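# Stand the toppled bottle upright in an empty carton cell

## Task

Pick up the one bottle lying on its side on the steel table, set it cap-up in any empty cell of the carton, and release it; it must stay there on its own without the robot supporting it, and the grippers must open and move away afterwards. No other object should be moved into the carton.

## Robot and tools

ROBOT. Two arms, left_arm and right_arm, each with a parallel two-finger gripper. Bases in the scene frame: left_arm at (+0.046, +0.233, 0) m, quat_wxyz (+1.000, 0, 0, +0.030); right_arm at (-0.034, -0.236, 0) m, quat_wxyz (+0.996, 0, 0, -0.090). Scene frame: origin on the tabletop midway between the arms, +z up, +x out over the table, left_arm on the +y side. The names left and right do not correspond to image sides. Gripper frame: fingers extend along +z and close along y. The reported end_effector_position is the point between the pads, roughly 1 cm short of the fingertips. Joint ranges (rad), base to hand: waist -2.618 to 3.054, shoulder 0.000 to 3.142, elbow 0.000 to 3.142, wrist pitch -1.571 to 1.571, wrist yaw -1.571 to 1.571, wrist roll -2.094 to 2.094. Each wrist has a camera mount that adds bulk near the hand.

ROW FORMAT. All motion commands use one row of 16 numbers covering both arms: left_arm x, y, z, qw, qx, qy, qz, opening, followed by the same eight values for right_arm. x, y, z are an absolute target position in metres in the scene frame. The quaternion is an absolute target orientation, w first, also in the scene frame. Opening runs from -1 (closed) to +1 (fully open, 0.094 m). Every row carries both arms, so for an arm that should stay put, resend the pose from the last result before it started holding still, with the same quaternion each time. The quaternion printed in results can drift, so reuse the one you sent.

execute_actions(actions): a list of up to 15 actions, run in order. Each action is a table of up to 15 rows, one row per 1/30 s step. A short table repeats its final row until 15 steps have passed, so one action lasts 0.5 s. An empty list just returns state and images. A target more than 0.6 m from the gripper's current position along any gripper axis causes the action to be refused for both arms. If the first action fails this check against the latest state, or any action is malformed, nothing runs. At every step the commanded pose is clamped to within 70 mm and 16 degrees of the measured pose, so far targets take several actions. After an action ends, the arm continues only as far as its last clamped pose.

move(target, speed, blocking): one 16-number row of absolute poses. Each gripper follows a straight path there, turning the short way. speed is in m/s, 0.002 to 0.5, default 0.25. Rotation is capped at twice that in rad/s. Paths last 0.5 to 10 s and stop after 10 s even if short. The opening is applied at the start. Moves do not avoid obstacles or the other arm. Grippers can lag, drift, or overshoot the speed, especially when the arm is nearly straight. Faster contact hits harder, and aiming further past the contact presses harder. With blocking=false you get a result after 0.5 s. Until a result shows the move has ended, new moves and actions are refused; use wait or stop. The result adds a 'move:' line with the ending and any limits:
- done, off_target, moving, held, fault.
- limits=paced: the sent pose was clipped.
- limits=held: a check blocked steps, and the arm may then surge.

wait(seconds): 0 to 10 s. Arms hold their last command, and a running move continues. stop(): brakes the running move; the fingers keep moving. zoom_image(camera, region): camera is cam_left_wrist or cam_right_wrist (each 504x504). region is [x0, y0, x1, y1] in pixels, at most 504x504. read_manual(section): licence text only. finished_scene(scene): ends the scene irreversibly. The goal must already hold and keep holding.

RESULTS. Each result gives a state line per arm with position and quaternion; printed positions can be off, more so at long reach. It also includes 'Hand target' lines (where the controller is driving), 'pose unreachable' lines (the clearance check altered or blocked that arm's command), FAULT lines, and images. grip_measured is the finger opening on the command scale. The last joint value gives the opening in metres. Readings may be off by about 1 mm. Motions often end a centimetre or more off, usually low.

GRIPPING. To hold something, command an opening below grip_measured. About 0.03 below gives a firm grip; less gives a lighter one. Pad force is about 50 to 62 N. Thin parts get less force, and first contact can spike. Brief tugs on held parts or pushes on loose objects may happen, so grip firmly enough.

AVOID. Do not knock or drop anything off the table; that fails the task. Do not let the arms collide or press on each other. Avoid drops, slips, slams and hard pushes. A blocked arm keeps pressing until you send a new command. Holding loads heats motors: MOTOR HOT appears at 75 °C, the arm stops for 10 s at 90 °C, and at 100 °C it goes limp and falls. Keep holds short. The robot keeps executing its last command while you think, so act promptly; less robot time and smoother, lower-effort motion are better. At the end, open the gripper and move it clear so the bottle stands unaided.

Each tool is called after "Emit:" by a JSON object that holds its "method" and its "body".

## Session

Emit:
{"method": "execute_actions", "body": {"actions": []}}

Emit:
{"method": "move", "body": {"target": [0.3,0.25,0.42,0.38,0,0.92,0,1,0.3,-0.25,0.42,0.38,0,0.92,0,1]}}

Scene clock: 0.00 s.
left_arm: end_effector_position=(+0.2021, -0.1228, +0.1429) grip_measured=+1.000 end_effector_quat_wxyz=(+0.218, +0.828, +0.353, -0.377) | right_arm: end_effector_position=(+0.0574, -0.5962, +0.1266) grip_measured=+1.000 end_effector_quat_wxyz=(+0.637, +0.672, +0.241, -0.292)
Joint positions: left_arm=[-0.857  1.812  1.363 -0.932  0.886  1.449  0.094] | right_arm=[-0.866  1.796  0.233  1.541  0.609  0.81   0.094]
Joint velocities: left_arm=[-0.017 -0.007 -0.012 -0.037 -0.081 -0.007  0.   ] | right_arm=[ 0.002  0.002 -0.002  0.051 -0.022 -0.022  0.   ]
Motor temperatures (°C, as the motors report them): left_arm=[26 27 25 26 27 24] | right_arm=[26 25 26 29 23 24]
Hand target (left_arm): +0.200, -0.125, +0.151; +0.225, +0.825, +0.348, -0.384
Hand target (right_arm): +0.058, -0.597, +0.127; +0.636, +0.671, +0.243, -0.294

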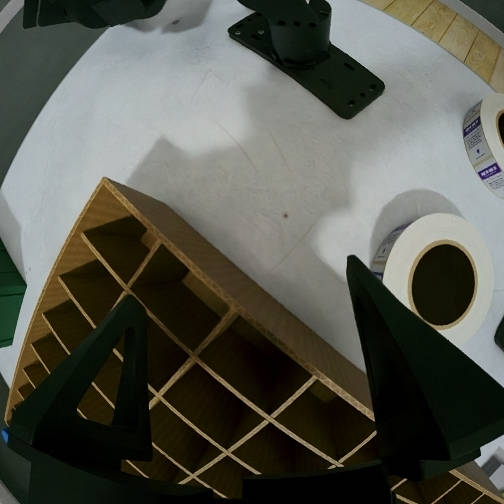

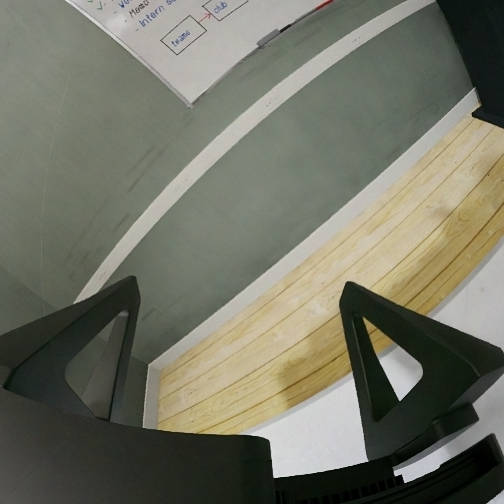

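Scene clock: 5.37 s.
left_arm: end_effector_position=(+0.3053, +0.2419, +0.4125) grip_measured=+1.000 end_effector_quat_wxyz=(+0.381, +0.012, +0.925, -0.006) | right_arm: end_effector_position=(+0.2942, -0.2479, +0.4170) grip_measured=+1.000 end_effector_quat_wxyz=(+0.394, +0.010, +0.919, +0.004)
Joint positions: left_arm=[ 0.023  1.317  2.098 -1.574  0.079  0.077  0.094] | right_arm=[ 0.117  1.51   2.229 -1.481 -0.046 -0.022  0.094]
Joint velocities: left_arm=[-0.022 -0.027  0.007  0.051 -0.007  0.051  0.   ] | right_arm=[-0.012 -0.007 -0.007 -0.066  0.007 -0.022  0.   ]
Motor temperatures (°C, as the motors report them): left_arm=[26 28 26 27 27 24] | right_arm=[26 25 26 30 23 24]
Hand target (left_arm): +0.306, +0.245, +0.417; +0.386, +0.002, +0.922, -0.004
Hand target (right_arm): +0.296, -0.243, +0.420; +0.395, -0.000, +0.919, +0.009
Off the commanded pose (left_arm): 0.012 m, 2 deg.
Off the commanded pose (right_arm): 0.007 m, 2 deg.
joint sent to its limit (left arm) — the command would take joint 4 (wrist pitch) past its lower limit, so that joint was sent only as far as its limit.
move: off_target (left_arm)

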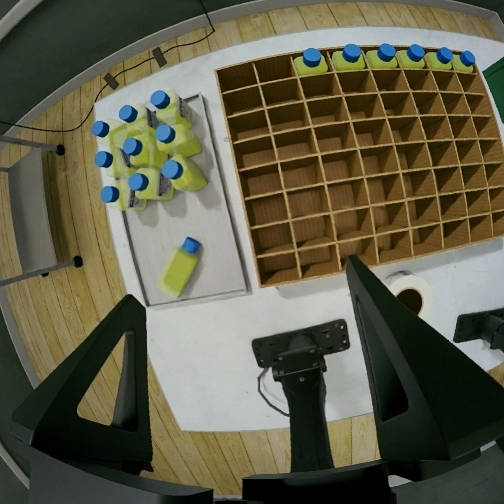

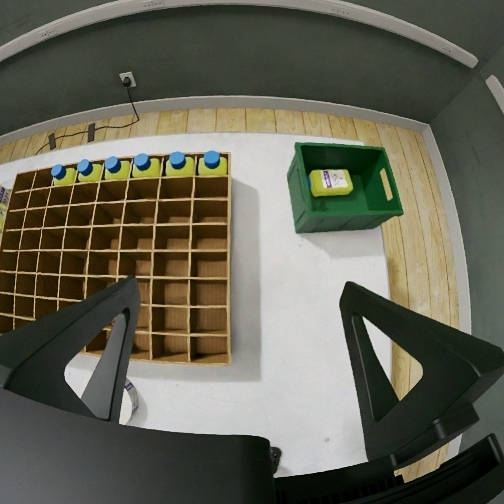

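Emit:
{"method": "move", "body": {"target": [0.295,0.43,0.13,-0.166,0.296,0.94,0.052,1,0.2,-0.03,0.3,0.45,-0.45,0.7,0.3,1]}}

Scene clock: 12.40 s.
left_arm: end_effector_position=(+0.2910, +0.4235, +0.1315) grip_measured=+1.000 end_effector_quat_wxyz=(-0.160, +0.295, +0.941, +0.035) | right_arm: end_effector_position=(+0.2044, -0.0335, +0.2987) grip_measured=+1.000 end_effector_quat_wxyz=(+0.454, -0.441, +0.715, +0.299)
Joint positions: left_arm=[ 0.437  1.867  1.62  -1.501 -0.279  1.079  0.094] | right_arm=[ 0.49   1.001  1.041 -0.624 -0.733 -0.387  0.094]
Joint velocities: left_arm=[-0.022 -0.007  0.012 -0.007  0.022 -0.037  0.   ] | right_arm=[-0.007  0.012  0.007 -0.007 -0.037 -0.022  0.   ]
Motor temperatures (°C, as the motors report them): left_arm=[26 28 26 27 27 24] | right_arm=[26 25 27 31 23 24]
Hand target (left_arm): +0.289, +0.427, +0.132; -0.159, +0.295, +0.941, +0.038
Hand target (right_arm): +0.197, -0.031, +0.301; +0.460, -0.451, +0.702, +0.304
Off the commanded pose (left_arm): 0.008 m, 2 deg.
Off the commanded pose (right_arm): 0.006 m, 2 deg.
move: done

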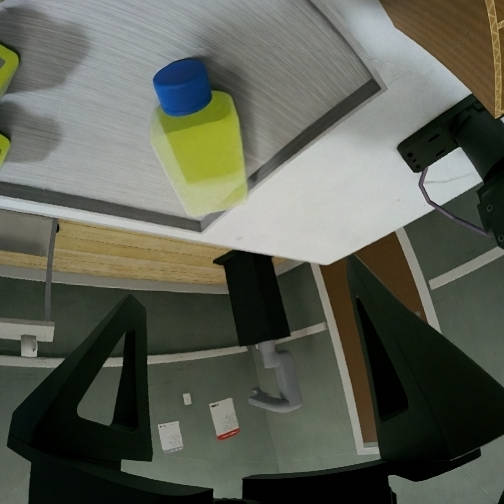

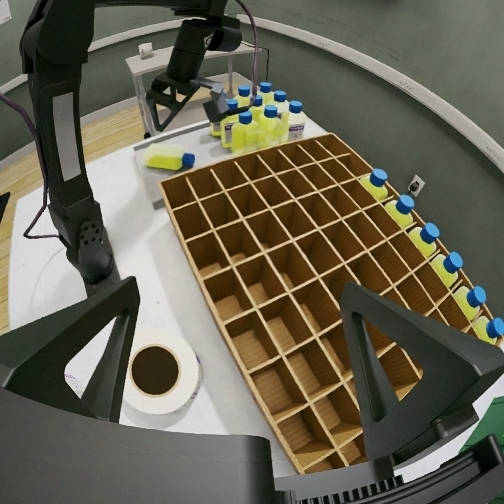

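Emit:
{"method": "move", "body": {"target": [0.298,0.434,0.085,-0.166,0.296,0.94,0.052,1,0.2,-0.03,0.3,0.45,-0.45,0.7,0.3,1], "speed": 0.08}}

Scene clock: 15.53 s.
left_arm: end_effector_position=(+0.2976, +0.4325, +0.0865) grip_measured=+1.000 end_effector_quat_wxyz=(-0.165, +0.295, +0.940, +0.050) | right_arm: end_effector_position=(+0.2045, -0.0333, +0.2992) grip_measured=+1.000 end_effector_quat_wxyz=(+0.456, -0.445, +0.711, +0.296)
Joint positions: left_arm=[ 0.437  1.908  1.492 -1.318 -0.306  1.08   0.094] | right_arm=[ 0.49   1.001  1.041 -0.622 -0.734 -0.399  0.094]
Joint velocities: left_arm=[-0.012  0.002  0.012  0.037 -0.037 -0.051  0.   ] | right_arm=[-0.012  0.007  0.007  0.007 -0.037  0.051  0.   ]
Motor temperatures (°C, as the motors report them): left_arm=[26 28 26 27 27 24] | right_arm=[26 25 27 31 23 24]
Hand target (left_arm): +0.297, +0.434, +0.085; -0.166, +0.296, +0.939, +0.052
Hand target (right_arm): +0.200, -0.030, +0.300; +0.454, -0.453, +0.705, +0.302
Off the commanded pose (left_arm): 0.002 m, 0 deg.
Off the commanded pose (right_arm): 0.006 m, 1 deg.
move: done

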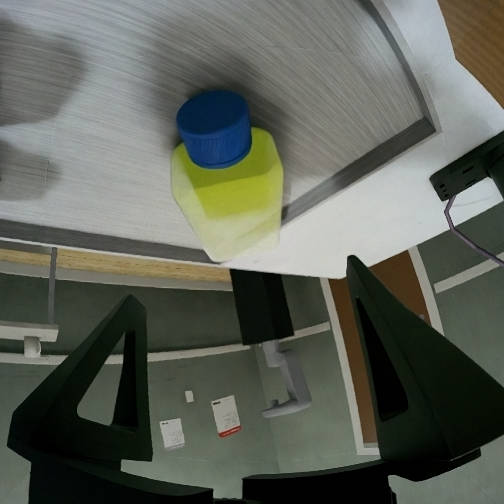

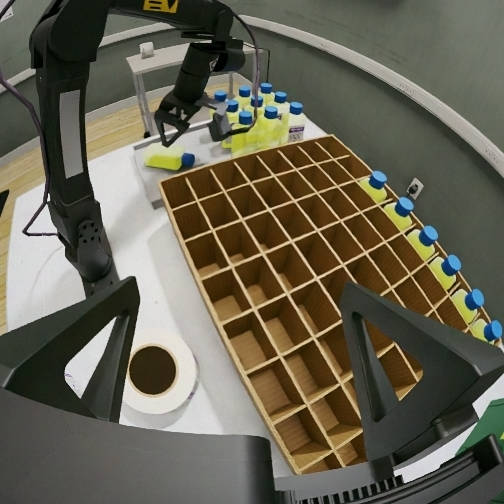

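Emit:
{"method": "move", "body": {"target": [0.296,0.432,0.04,-0.166,0.296,0.94,0.052,1,0.2,-0.03,0.3,0.45,-0.45,0.7,0.3,1], "speed": 0.05}}

Scene clock: 18.93 s.
left_arm: end_effector_position=(+0.2958, +0.4316, +0.0428) grip_measured=+1.000 end_effector_quat_wxyz=(-0.164, +0.295, +0.940, +0.051) | right_arm: end_effector_position=(+0.2045, -0.0333, +0.2992) grip_measured=+1.000 end_effector_quat_wxyz=(+0.457, -0.445, +0.711, +0.296)
Joint positions: left_arm=[ 0.437  1.941  1.357 -1.147 -0.307  1.08   0.094] | right_arm=[ 0.49   1.001  1.041 -0.622 -0.734 -0.399  0.094]
Joint velocities: left_arm=[-0.022  0.002  0.007  0.037  0.007  0.037  0.   ] | right_arm=[-0.017  0.012 -0.002 -0.037  0.022  0.007  0.   ]
Motor temperatures (°C, as the motors report them): left_arm=[26 28 26 27 27 24] | right_arm=[26 25 27 32 23 24]
Hand target (left_arm): +0.295, +0.432, +0.040; -0.166, +0.296, +0.939, +0.052
Hand target (right_arm): +0.200, -0.030, +0.300; +0.454, -0.453, +0.705, +0.302
Off the commanded pose (left_arm): 0.003 m, 0 deg.
Off the commanded pose (right_arm): 0.006 m, 1 deg.
move: done

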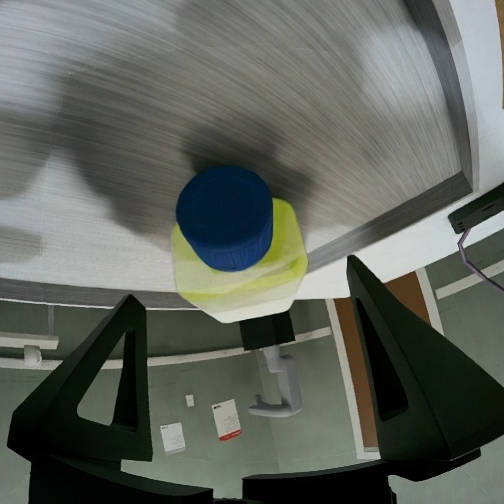

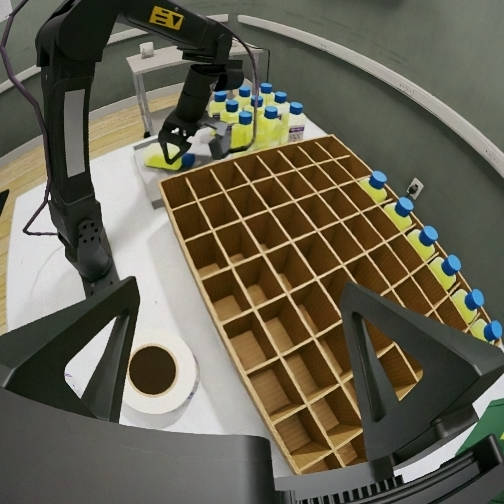

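Emit:
{"method": "move", "body": {"target": [0.294,0.433,0.022,-0.166,0.296,0.94,0.052,1,0.2,-0.03,0.3,0.45,-0.45,0.7,0.3,1], "speed": 0.03}}

Emit:
{"method": "move", "body": {"target": [0.294,0.433,0.024,-0.166,0.296,0.94,0.052,0,0.2,-0.03,0.3,0.45,-0.45,0.7,0.3,1], "speed": 0.03}}

Scene clock: 22.47 s.
left_arm: end_effector_position=(+0.2957, +0.4316, +0.0252) grip_measured=+1.000 end_effector_quat_wxyz=(-0.163, +0.294, +0.940, +0.052) | right_arm: end_effector_position=(+0.2045, -0.0333, +0.2992) grip_measured=+1.000 end_effector_quat_wxyz=(+0.457, -0.445, +0.711, +0.296)
Joint positions: left_arm=[ 0.437  1.963  1.314 -1.079 -0.307  1.08   0.094] | right_arm=[ 0.49   1.001  1.041 -0.622 -0.734 -0.399  0.094]
Joint velocities: left_arm=[-0.002 -0.007 -0.007 -0.007  0.066 -0.037  0.   ] | right_arm=[ 0.002 -0.007 -0.002 -0.066  0.022 -0.051  0.   ]
Motor temperatures (°C, as the motors report them): left_arm=[26 29 26 27 27 24] | right_arm=[26 25 27 32 23 24]
Hand target (left_arm): +0.294, +0.433, +0.022; -0.166, +0.296, +0.939, +0.052
Hand target (right_arm): +0.200, -0.030, +0.300; +0.454, -0.453, +0.705, +0.302
Off the commanded pose (left_arm): 0.004 m, 0 deg.
Off the commanded pose (right_arm): 0.006 m, 1 deg.
move: done

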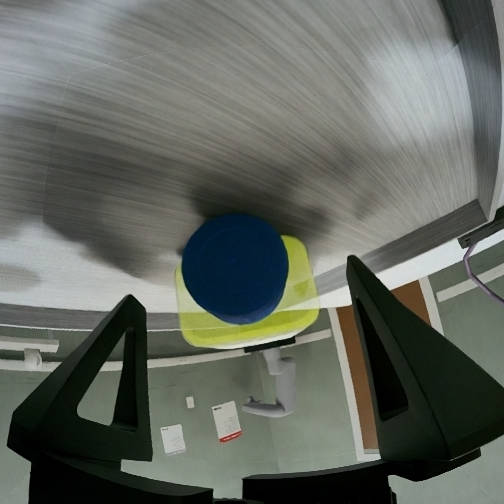

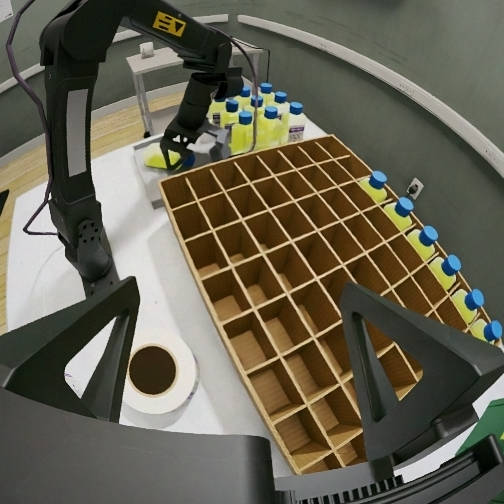

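Scene clock: 23.17 s.
left_arm: end_effector_position=(+0.2960, +0.4317, +0.0252) grip_measured=+0.124 end_effector_quat_wxyz=(-0.162, +0.294, +0.940, +0.053) | right_arm: end_effector_position=(+0.2045, -0.0333, +0.2992) grip_measured=+1.000 end_effector_quat_wxyz=(+0.457, -0.445, +0.711, +0.296)
Joint positions: left_arm=[ 0.437  1.963  1.314 -1.078 -0.307  1.08   0.053] | right_arm=[ 0.49   1.001  1.041 -0.622 -0.734 -0.399  0.094]
Joint velocities: left_arm=[ 0.012  0.017 -0.002  0.051 -0.051  0.007 -0.   ] | right_arm=[-0.012  0.007 -0.002 -0.007  0.037  0.066  0.   ]
Motor temperatures (°C, as the motors report them): left_arm=[26 29 26 27 27 24] | right_arm=[26 25 27 32 23 24]
Hand target (left_arm): +0.294, +0.433, +0.024; -0.166, +0.296, +0.939, +0.052
Hand target (right_arm): +0.200, -0.030, +0.300; +0.454, -0.453, +0.705, +0.302
Off the commanded pose (left_arm): 0.003 m, 0 deg.
Off the commanded pose (right_arm): 0.006 m, 1 deg.
move: done

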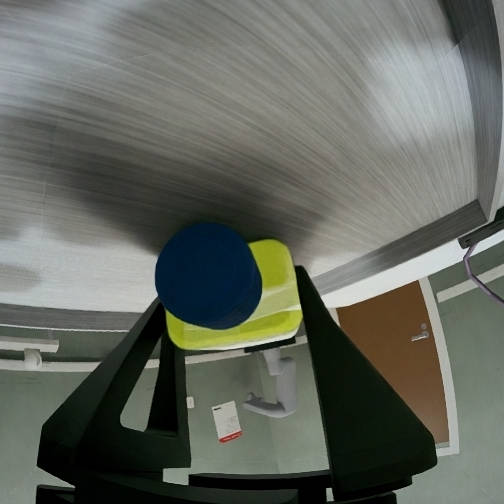

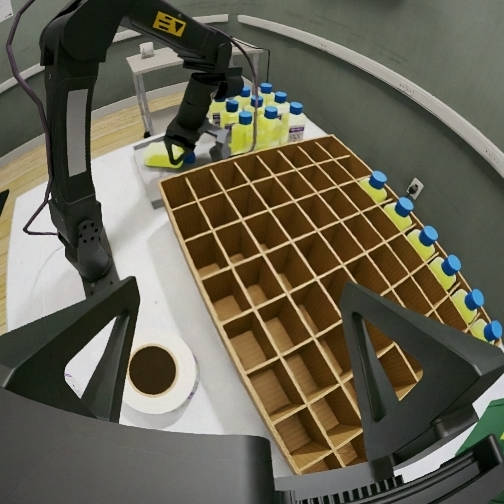

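Emit:
{"method": "move", "body": {"target": [0.294,0.42,0.17,-0.166,0.296,0.94,0.052,0.05,0.2,-0.03,0.3,0.45,-0.45,0.7,0.3,1], "speed": 0.12}}

Emit:
{"method": "move", "body": {"target": [0.38,0.18,0.2,0.574,-0.029,0.819,0.02,0.05,0.2,-0.06,0.3,0.45,-0.45,0.7,0.3,1], "speed": 0.2}}

Scene clock: 27.73 s.
left_arm: end_effector_position=(+0.2969, +0.4243, +0.1553) grip_measured=+0.124 end_effector_quat_wxyz=(-0.152, +0.297, +0.941, +0.060) | right_arm: end_effector_position=(+0.2045, -0.0333, +0.2992) grip_measured=+1.000 end_effector_quat_wxyz=(+0.457, -0.445, +0.711, +0.296)
Joint positions: left_arm=[ 0.419  1.848  1.691 -1.549 -0.3    1.069  0.053] | right_arm=[ 0.49   1.001  1.041 -0.622 -0.734 -0.399  0.094]
Joint velocities: left_arm=[ 0.027 -0.002 -0.012 -0.007  0.022  0.022 -0.   ] | right_arm=[ 0.002 -0.017  0.007 -0.037  0.051 -0.081  0.   ]
Motor temperatures (°C, as the motors report them): left_arm=[26 29 26 27 27 24] | right_arm=[26 25 27 32 23 24]
Hand target (left_arm): +0.296, +0.422, +0.169; -0.148, +0.300, +0.940, +0.071
Hand target (right_arm): +0.200, -0.030, +0.300; +0.454, -0.453, +0.705, +0.302
Off the commanded pose (left_arm): 0.016 m, 2 deg.
Off the commanded pose (right_arm): 0.006 m, 1 deg.
joint sent to its limit (left arm) — the command would take joint 4 (wrist pitch) past its lower limit, so that joint was sent only as far as its limit.
move: off_target (left_arm)

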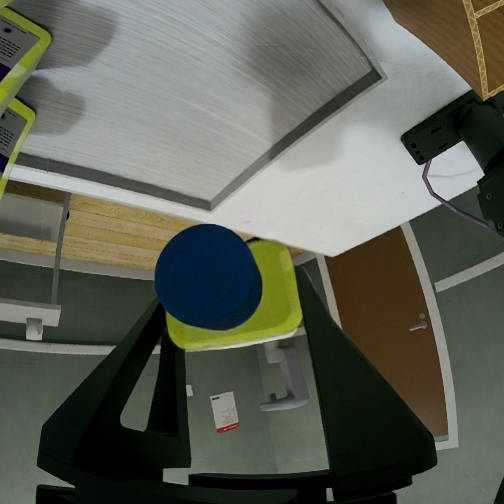

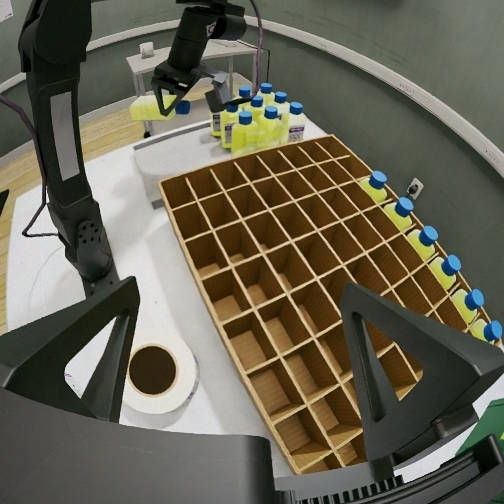

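Scene clock: 32.67 s.
left_arm: end_effector_position=(+0.3733, +0.1937, +0.1766) grip_measured=+0.124 end_effector_quat_wxyz=(+0.539, -0.004, +0.840, +0.066) | right_arm: end_effector_position=(+0.2027, -0.0600, +0.2894) grip_measured=+1.000 end_effector_quat_wxyz=(+0.447, -0.450, +0.714, +0.298)
Joint positions: left_arm=[-0.413  0.956  0.505 -0.019 -0.434 -0.093  0.053] | right_arm=[ 0.341  1.001  1.041 -0.746 -0.859 -0.548  0.094]
Joint velocities: left_arm=[-0.007 -0.007 -0.002  0.007  0.051  0.007  0.001] | right_arm=[-0.022 -0.007  0.007 -0.007 -0.022 -0.007  0.   ]
Motor temperatures (°C, as the motors report them): left_arm=[26 29 26 27 27 24] | right_arm=[26 25 27 32 24 24]
Hand target (left_arm): +0.380, +0.183, +0.195; +0.570, -0.013, +0.820, +0.039
Hand target (right_arm): +0.201, -0.060, +0.299; +0.454, -0.454, +0.705, +0.300
Off the commanded pose (left_arm): 0.028 m, 8 deg.
Off the commanded pose (right_arm): 0.011 m, 1 deg.
move: off_target (left_arm, right_arm)

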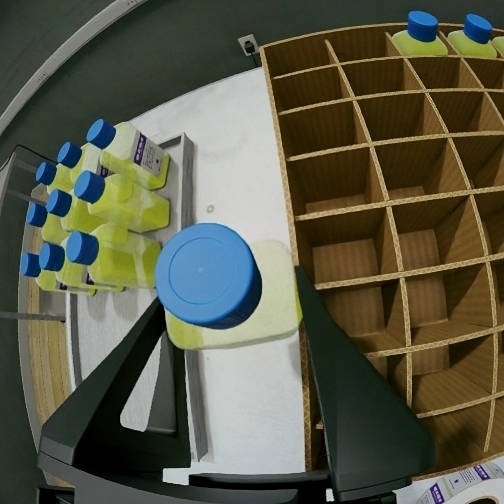

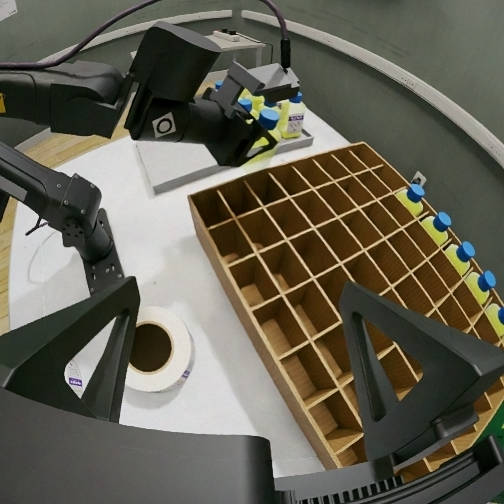

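Emit:
{"method": "move", "body": {"target": [0.40,0.12,0.2,0.6,-0.029,0.8,0.02,0.05,0.2,-0.1,0.3,0.45,-0.4,0.75,0.27,1], "speed": 0.1}}

Scene clock: 35.47 s.
left_arm: end_effector_position=(+0.3854, +0.1413, +0.1660) grip_measured=+0.124 end_effector_quat_wxyz=(+0.557, -0.005, +0.827, +0.076) | right_arm: end_effector_position=(+0.2055, -0.0994, +0.2840) grip_measured=+1.000 end_effector_quat_wxyz=(+0.433, -0.395, +0.763, +0.274)
Joint positions: left_arm=[-0.646  1.162  0.531  0.143 -0.666 -0.188  0.053] | right_arm=[ 0.184  0.984  1.073 -0.906 -0.859 -0.592  0.094]
Joint velocities: left_arm=[-0.032  0.012  0.007  0.022  0.007 -0.022 -0.001] | right_arm=[ 0.012 -0.007  0.007  0.037 -0.037 -0.037  0.   ]
Motor temperatures (°C, as the motors report them): left_arm=[26 29 26 28 27 24] | right_arm=[26 25 28 32 24 24]
Hand target (left_arm): +0.397, +0.122, +0.201; +0.600, -0.026, +0.799, +0.024
Hand target (right_arm): +0.200, -0.100, +0.299; +0.450, -0.402, +0.751, +0.268
Off the commanded pose (left_arm): 0.043 m, 9 deg.
Off the commanded pose (right_arm): 0.017 m, 3 deg.
move: off_target (left_arm, right_arm)

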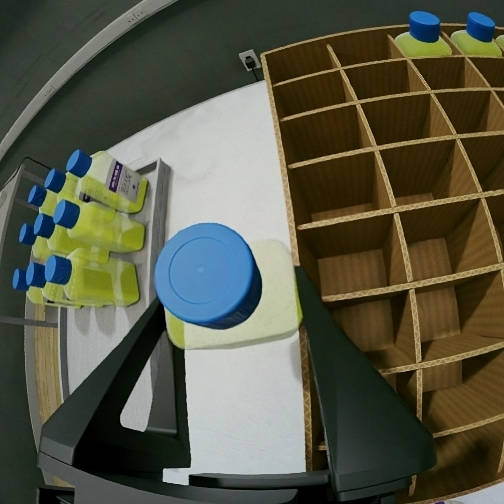

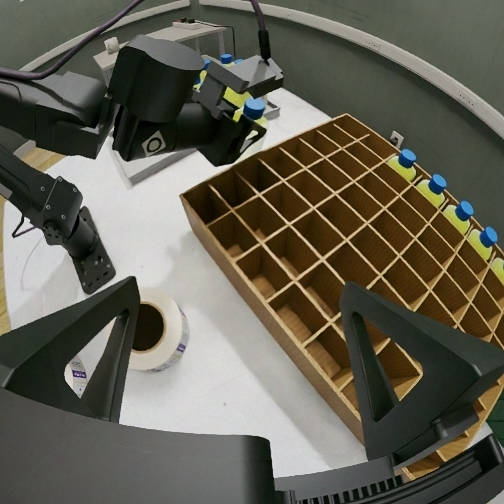

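I'm pushing the carton. Back off and raise.

Emit:
{"method": "move", "body": {"target": [0.39,0.155,0.25,0.574,-0.029,0.819,0.02,0.05,0.2,-0.1,0.3,0.45,-0.4,0.75,0.27,1], "speed": 0.08}}

Emit:
{"method": "move", "body": {"target": [0.39,0.08,0.25,0.574,-0.029,0.819,0.02,0.05,0.2,-0.1,0.3,0.45,-0.4,0.75,0.27,1], "speed": 0.08}}

Scene clock: 39.53 s.
left_arm: end_effector_position=(+0.3864, +0.1508, +0.2183) grip_measured=+0.124 end_effector_quat_wxyz=(+0.541, -0.005, +0.841, +0.034) | right_arm: end_effector_position=(+0.2054, -0.0996, +0.2837) grip_measured=+1.000 end_effector_quat_wxyz=(+0.432, -0.395, +0.763, +0.273)
Joint positions: left_arm=[-0.548  1.051  0.721 -0.161 -0.504 -0.196  0.053] | right_arm=[ 0.184  0.984  1.073 -0.908 -0.858 -0.593  0.094]
Joint velocities: left_arm=[ 0.007 -0.002 -0.007  0.066  0.081 -0.007 -0.001] | right_arm=[-0.022  0.007 -0.017  0.022 -0.11   0.007  0.   ]
Motor temperatures (°C, as the motors report them): left_arm=[26 29 27 30 27 24] | right_arm=[26 25 28 32 24 24]
Hand target (left_arm): +0.390, +0.154, +0.249; +0.573, -0.029, +0.818, +0.019
Hand target (right_arm): +0.200, -0.100, +0.300; +0.450, -0.401, +0.751, +0.270
Off the commanded pose (left_arm): 0.032 m, 6 deg.
Off the commanded pose (right_arm): 0.017 m, 3 deg.
move: off_target (left_arm, right_arm)

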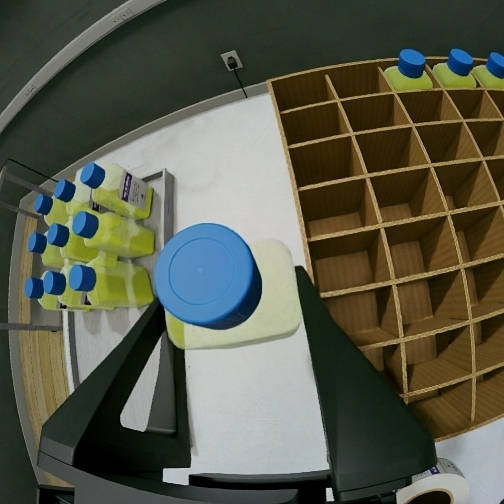

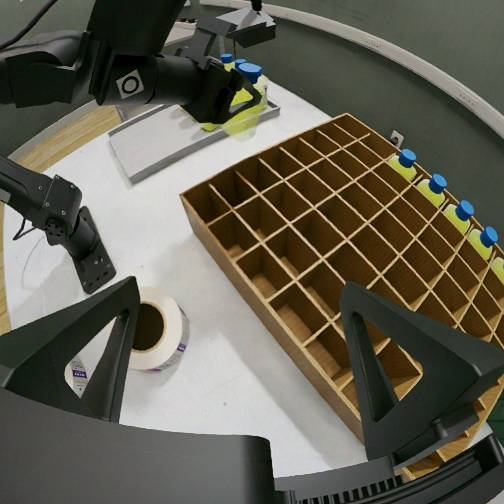

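Scene clock: 40.97 s.
left_arm: end_effector_position=(+0.3843, +0.0848, +0.2254) grip_measured=+0.124 end_effector_quat_wxyz=(+0.548, -0.003, +0.835, +0.038) | right_arm: end_effector_position=(+0.2054, -0.0996, +0.2837) grip_measured=+1.000 end_effector_quat_wxyz=(+0.432, -0.395, +0.764, +0.273)
Joint positions: left_arm=[-0.805  1.216  0.846 -0.192 -0.735 -0.334  0.053] | right_arm=[ 0.184  0.984  1.073 -0.908 -0.858 -0.593  0.094]
Joint velocities: left_arm=[-0.032  0.002 -0.002 -0.007 -0.066 -0.037 -0.   ] | right_arm=[-0.027 -0.007 -0.027 -0.081 -0.051 -0.022  0.   ]
Motor temperatures (°C, as the motors report them): left_arm=[26 29 27 30 27 24] | right_arm=[26 25 28 32 24 24]
Hand target (left_arm): +0.389, +0.081, +0.250; +0.575, -0.027, +0.818, +0.023
Hand target (right_arm): +0.200, -0.100, +0.300; +0.450, -0.401, +0.751, +0.270
Off the commanded pose (left_arm): 0.026 m, 5 deg.
Off the commanded pose (right_arm): 0.017 m, 3 deg.
move: off_target (left_arm, right_arm)

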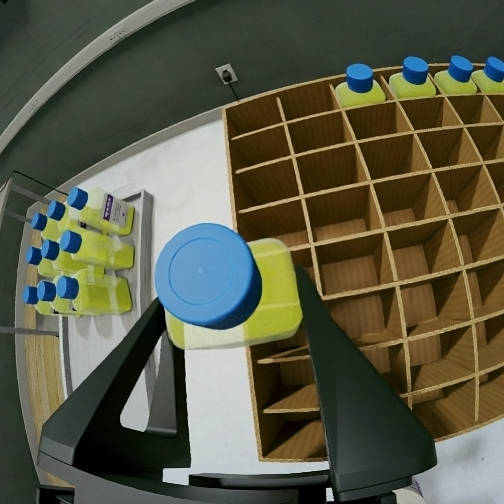

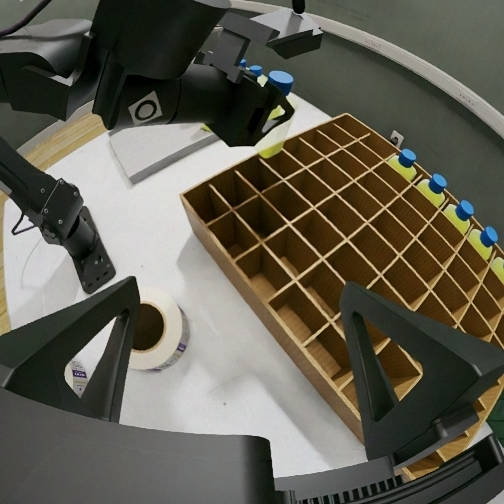

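Emit:
{"method": "move", "body": {"target": [0.39,0.077,0.215,0.6,-0.052,0.8,0.005,0.05,0.4,-0.15,0.22,0.5,-0.5,0.5,0.5,1], "speed": 0.12}}

Scene clock: 48.07 s.
left_arm: end_effector_position=(+0.3879, +0.0801, +0.2026) grip_measured=+0.124 end_effector_quat_wxyz=(+0.580, -0.032, +0.814, +0.019) | right_arm: end_effector_position=(+0.3968, -0.1457, +0.2078) grip_measured=+1.000 end_effector_quat_wxyz=(+0.520, -0.470, +0.566, +0.435)
Joint positions: left_arm=[-0.823  1.253  0.706  0.07  -0.776 -0.355  0.053] | right_arm=[-0.03   2.235  1.842 -1.528 -1.485 -1.918  0.094]
Joint velocities: left_arm=[-0.002  0.002  0.002  0.037 -0.051  0.007  0.001] | right_arm=[ 0.022  0.007  0.022 -0.183 -0.051 -0.007  0.   ]
Motor temperatures (°C, as the motors report them): left_arm=[26 28 27 31 27 24] | right_arm=[26 26 28 32 24 24]
Hand target (left_arm): +0.390, +0.077, +0.215; +0.599, -0.052, +0.799, +0.006
Hand target (right_arm): +0.401, -0.150, +0.216; +0.533, -0.465, +0.560, +0.432
Off the commanded pose (left_arm): 0.013 m, 4 deg.
Off the commanded pose (right_arm): 0.013 m, 11 deg.
joint sent to its limit (right arm) — the command would take joint 4 (wrist pitch) past its lower limit, so that joint was sent only as far as its limit.
move: off_target (left_arm, right_arm)

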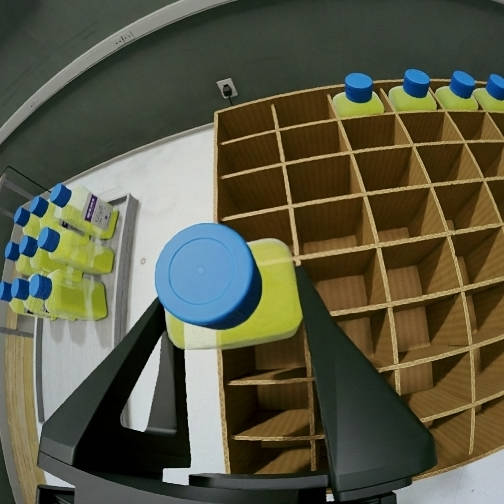

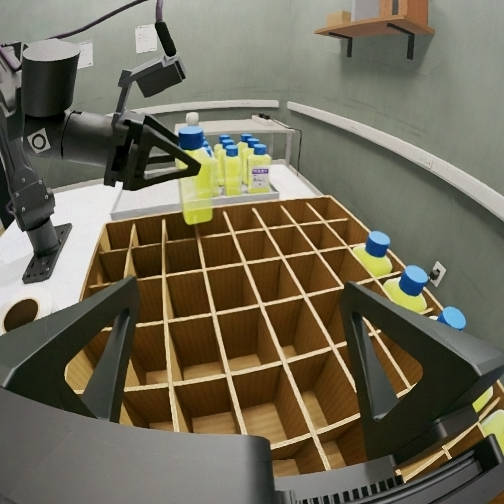

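Emit:
{"method": "move", "body": {"target": [0.41,0.077,0.2,0.6,-0.052,0.8,0.005,0.05,0.4,-0.15,0.22,0.5,-0.5,0.5,0.5,1], "speed": 0.04}}

Emit:
{"method": "zoom_image", "body": {"camera": "cam_right_wrist", "region": [100,120,320,300]}}

Scene clock: 53.33 s.
left_arm: end_effector_position=(+0.4051, +0.0731, +0.1911) grip_measured=+0.124 end_effector_quat_wxyz=(+0.583, -0.038, +0.811, +0.008) | right_arm: end_effector_position=(+0.3958, -0.1456, +0.2082) grip_measured=+1.000 end_effector_quat_wxyz=(-0.519, +0.471, -0.565, -0.435)
Joint positions: left_arm=[-0.793  1.341  0.706  0.187 -0.742 -0.347  0.053] | right_arm=[-0.03   2.235  1.845 -1.542 -1.481 -1.931  0.094]
Joint velocities: left_arm=[-0.007  0.007 -0.012  0.007 -0.051  0.037 -0.   ] | right_arm=[-0.007 -0.007  0.002 -0.022 -0.022 -0.037  0.   ]
Motor temperatures (°C, as the motors report them): left_arm=[26 28 27 31 27 24] | right_arm=[26 27 28 31 24 24]
Hand target (left_arm): +0.410, +0.077, +0.200; +0.599, -0.053, +0.799, +0.005
Hand target (right_arm): +0.399, -0.150, +0.220; +0.531, -0.466, +0.562, +0.432
Off the commanded pose (left_arm): 0.011 m, 3 deg.
Off the commanded pose (right_arm): 0.013 m, 11 deg.
joint sent to its limit (right arm) — the command would take joint 4 (wrist pitch) past its lower limit, so that joint was sent only as far as its limit.
move: off_target (left_arm, right_arm)

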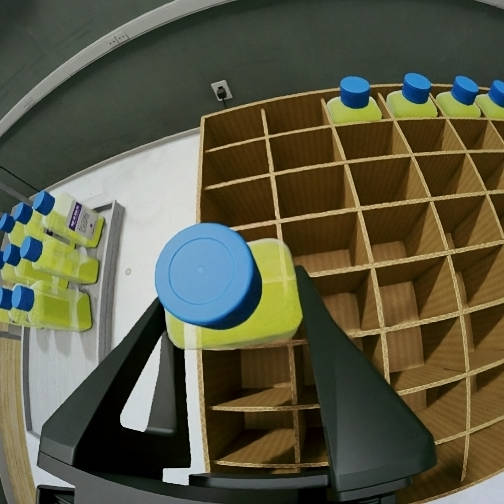

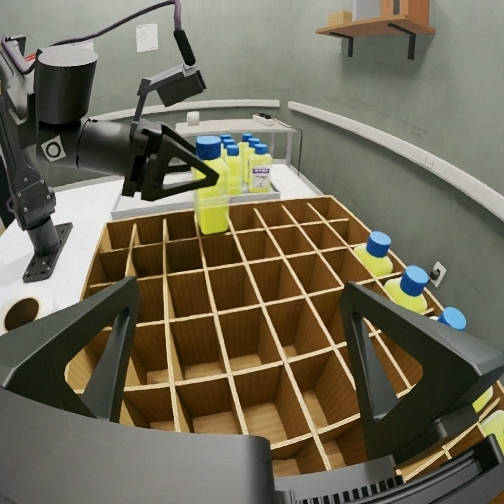

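Region (100, 120, 320, 300) of cam_right_wrist's 504x504 image, scaled by 2.291, with more detail than that image has; it fills the top 412 rows of this view, and the rest is white.

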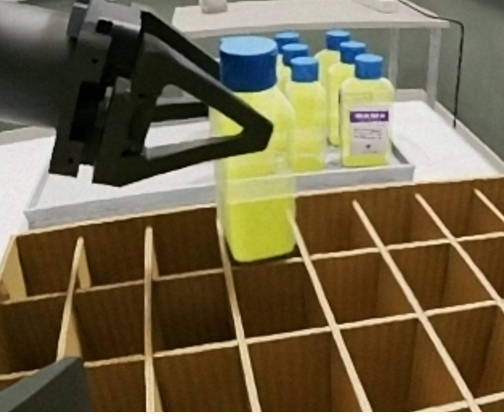

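Emit:
{"method": "move", "body": {"target": [0.412,0.083,0.16,0.6,-0.052,0.8,0.005,0.05,0.4,-0.15,0.22,0.5,-0.5,0.5,0.5,1], "speed": 0.02}}

Emit:
{"method": "zoom_image", "body": {"camera": "cam_right_wrist", "region": [100,120,320,300]}}

Scene clock: 61.17 s.
left_arm: end_effector_position=(+0.4133, +0.0748, +0.1848) grip_measured=+0.124 end_effector_quat_wxyz=(+0.621, -0.067, +0.780, -0.025) | right_arm: end_effector_position=(+0.3955, -0.1456, +0.2075) grip_measured=+1.000 end_effector_quat_wxyz=(-0.518, +0.473, -0.566, -0.434)
Joint positions: left_arm=[-0.772  1.395  0.605  0.48  -0.734 -0.338  0.053] | right_arm=[-0.03   2.235  1.845 -1.542 -1.478 -1.934  0.094]
Joint velocities: left_arm=[-0.002  0.002 -0.002 -0.007  0.022  0.022 -0.002] | right_arm=[ 0.002 -0.012 -0.002 -0.022  0.022  0.022  0.   ]
Motor temperatures (°C, as the motors report them): left_arm=[26 28 27 32 27 24] | right_arm=[26 28 28 31 24 24]
Hand target (left_arm): +0.411, +0.084, +0.161; +0.599, -0.052, +0.799, +0.004
Hand target (right_arm): +0.399, -0.150, +0.220; +0.531, -0.466, +0.562, +0.431
Off the commanded pose (left_arm): 0.026 m, 5 deg.
Off the commanded pose (right_arm): 0.014 m, 11 deg.
joint sent to its limit (right arm) — the command would take joint 4 (wrist pitch) past its lower limit, so that joint was sent only as far as its limit.
move: off_target (left_arm, right_arm)

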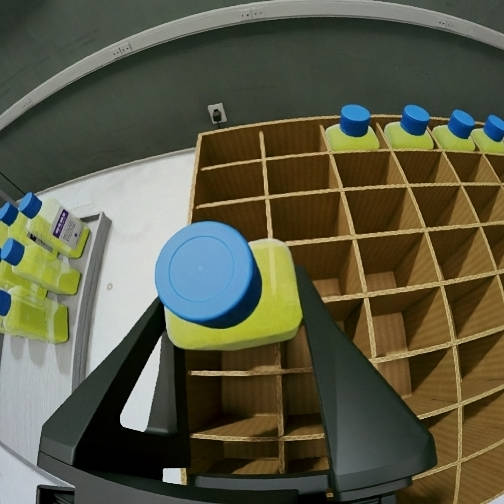

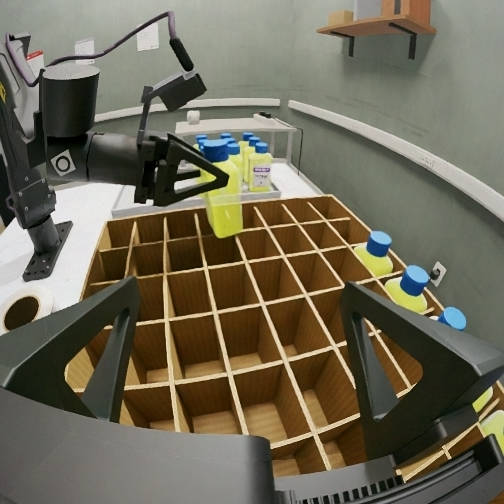

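Region (100, 120, 320, 300) of cam_right_wrist's 504x504 image, scaled by 2.291, with more detail than that image has; it fills the top 412 rows of this view, and the rest is white.

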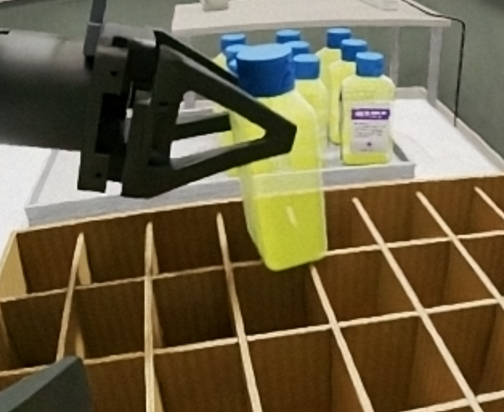

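Emit:
{"method": "move", "body": {"target": [0.406,0.086,0.205,0.59,-0.045,0.807,0.01,0.05,0.399,-0.15,0.22,0.531,-0.466,0.562,0.431,1], "speed": 0.03}}

Emit:
{"method": "zoom_image", "body": {"camera": "cam_right_wrist", "region": [100,120,320,300]}}

Scene clock: 65.10 s.
left_arm: end_effector_position=(+0.4017, +0.0822, +0.1837) grip_measured=+0.124 end_effector_quat_wxyz=(+0.574, -0.032, +0.818, +0.014) | right_arm: end_effector_position=(+0.3953, -0.1456, +0.2071) grip_measured=+1.000 end_effector_quat_wxyz=(-0.517, +0.473, -0.566, -0.434)
Joint positions: left_arm=[-0.772  1.317  0.677  0.171 -0.719 -0.337  0.053] | right_arm=[-0.03   2.235  1.845 -1.542 -1.475 -1.932  0.094]
Joint velocities: left_arm=[-0.007 -0.012  0.017  0.022 -0.022 -0.022 -0.002] | right_arm=[ 0.012  0.017 -0.002 -0.007 -0.022 -0.051  0.   ]
Motor temperatures (°C, as the motors report them): left_arm=[26 28 27 31 27 24] | right_arm=[26 29 28 30 24 24]
Hand target (left_arm): +0.406, +0.086, +0.204; +0.589, -0.045, +0.807, +0.009
Hand target (right_arm): +0.398, -0.150, +0.220; +0.531, -0.466, +0.562, +0.430
Off the commanded pose (left_arm): 0.022 m, 3 deg.
Off the commanded pose (right_arm): 0.014 m, 2 deg.
move: off_target (left_arm, right_arm)

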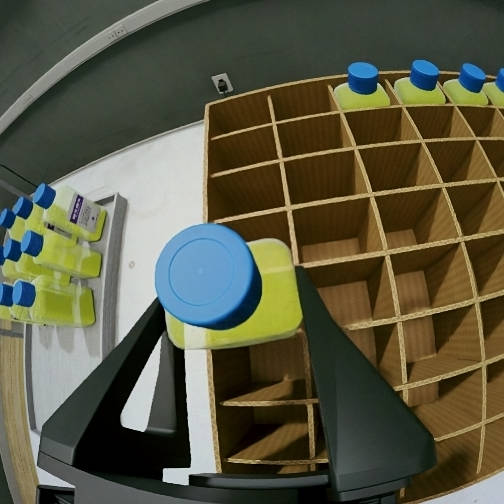

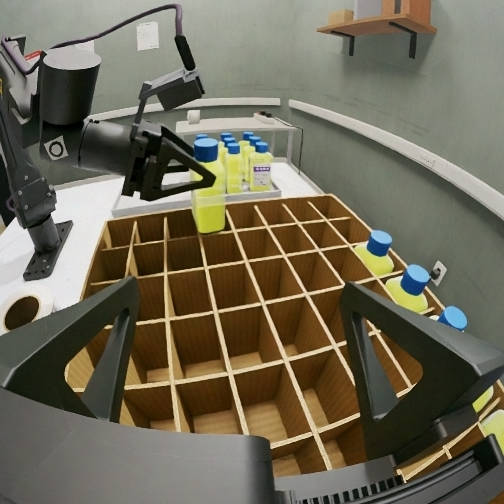

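Region (100, 120, 320, 300) of cam_right_wrist's 504x504 image, scaled by 2.291, with more detail than that image has; it fills the top 412 rows of this view, and the rest is white.

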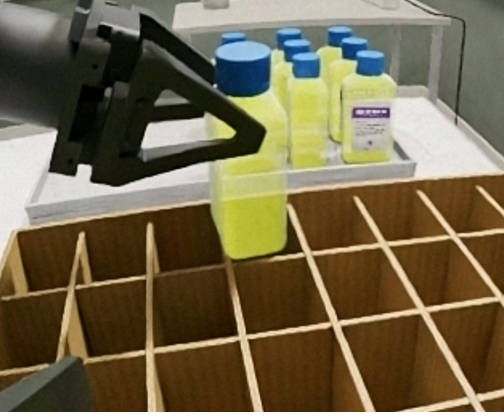

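Emit:
{"method": "move", "body": {"target": [0.407,0.082,0.175,0.585,-0.04,0.81,0.012,0.05,0.399,-0.15,0.22,0.531,-0.466,0.562,0.431,1], "speed": 0.02}}

Emit:
{"method": "zoom_image", "body": {"camera": "cam_right_wrist", "region": [100,120,320,300]}}

Scene clock: 68.27 s.
left_arm: end_effector_position=(+0.4045, +0.0810, +0.1706) grip_measured=+0.124 end_effector_quat_wxyz=(+0.577, -0.033, +0.816, +0.016) | right_arm: end_effector_position=(+0.3954, -0.1456, +0.2072) grip_measured=+1.000 end_effector_quat_wxyz=(-0.517, +0.473, -0.566, -0.434)
Joint positions: left_arm=[-0.772  1.36   0.644  0.253 -0.726 -0.331  0.053] | right_arm=[-0.03   2.235  1.845 -1.542 -1.475 -1.931  0.094]
Joint velocities: left_arm=[-0.012  0.012 -0.012 -0.007 -0.007 -0.022 -0.001] | right_arm=[ 0.007  0.017 -0.017  0.081  0.007  0.007  0.   ]
Motor temperatures (°C, as the motors report them): left_arm=[26 28 27 31 27 24] | right_arm=[26 30 28 30 24 24]
Hand target (left_arm): +0.407, +0.082, +0.175; +0.585, -0.040, +0.810, +0.012
Hand target (right_arm): +0.398, -0.150, +0.220; +0.531, -0.466, +0.562, +0.430
Off the commanded pose (left_arm): 0.005 m, 2 deg.
Off the commanded pose (right_arm): 0.014 m, 2 deg.
move: off_target (right_arm)

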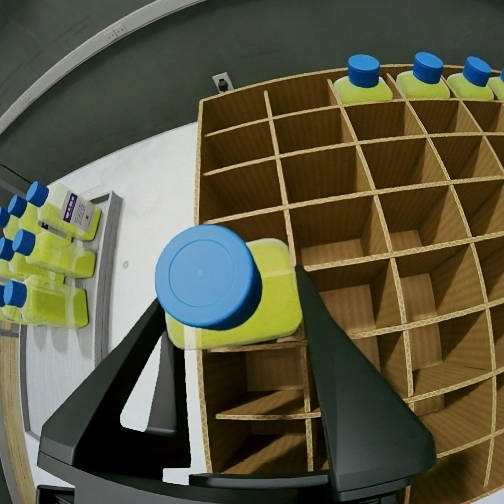

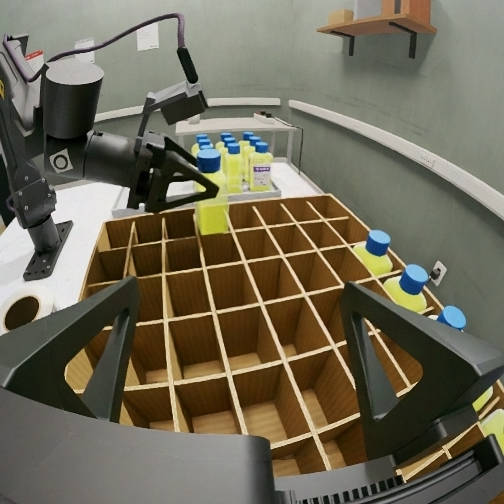

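Region (100, 120, 320, 300) of cam_right_wrist's 504x504 image, scaled by 2.291, with more detail than that image has; it fills the top 412 rows of this view, and the rest is white.

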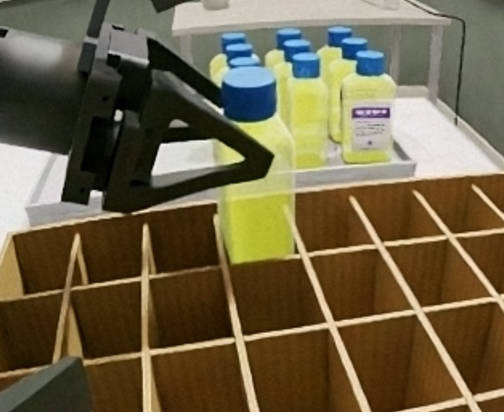

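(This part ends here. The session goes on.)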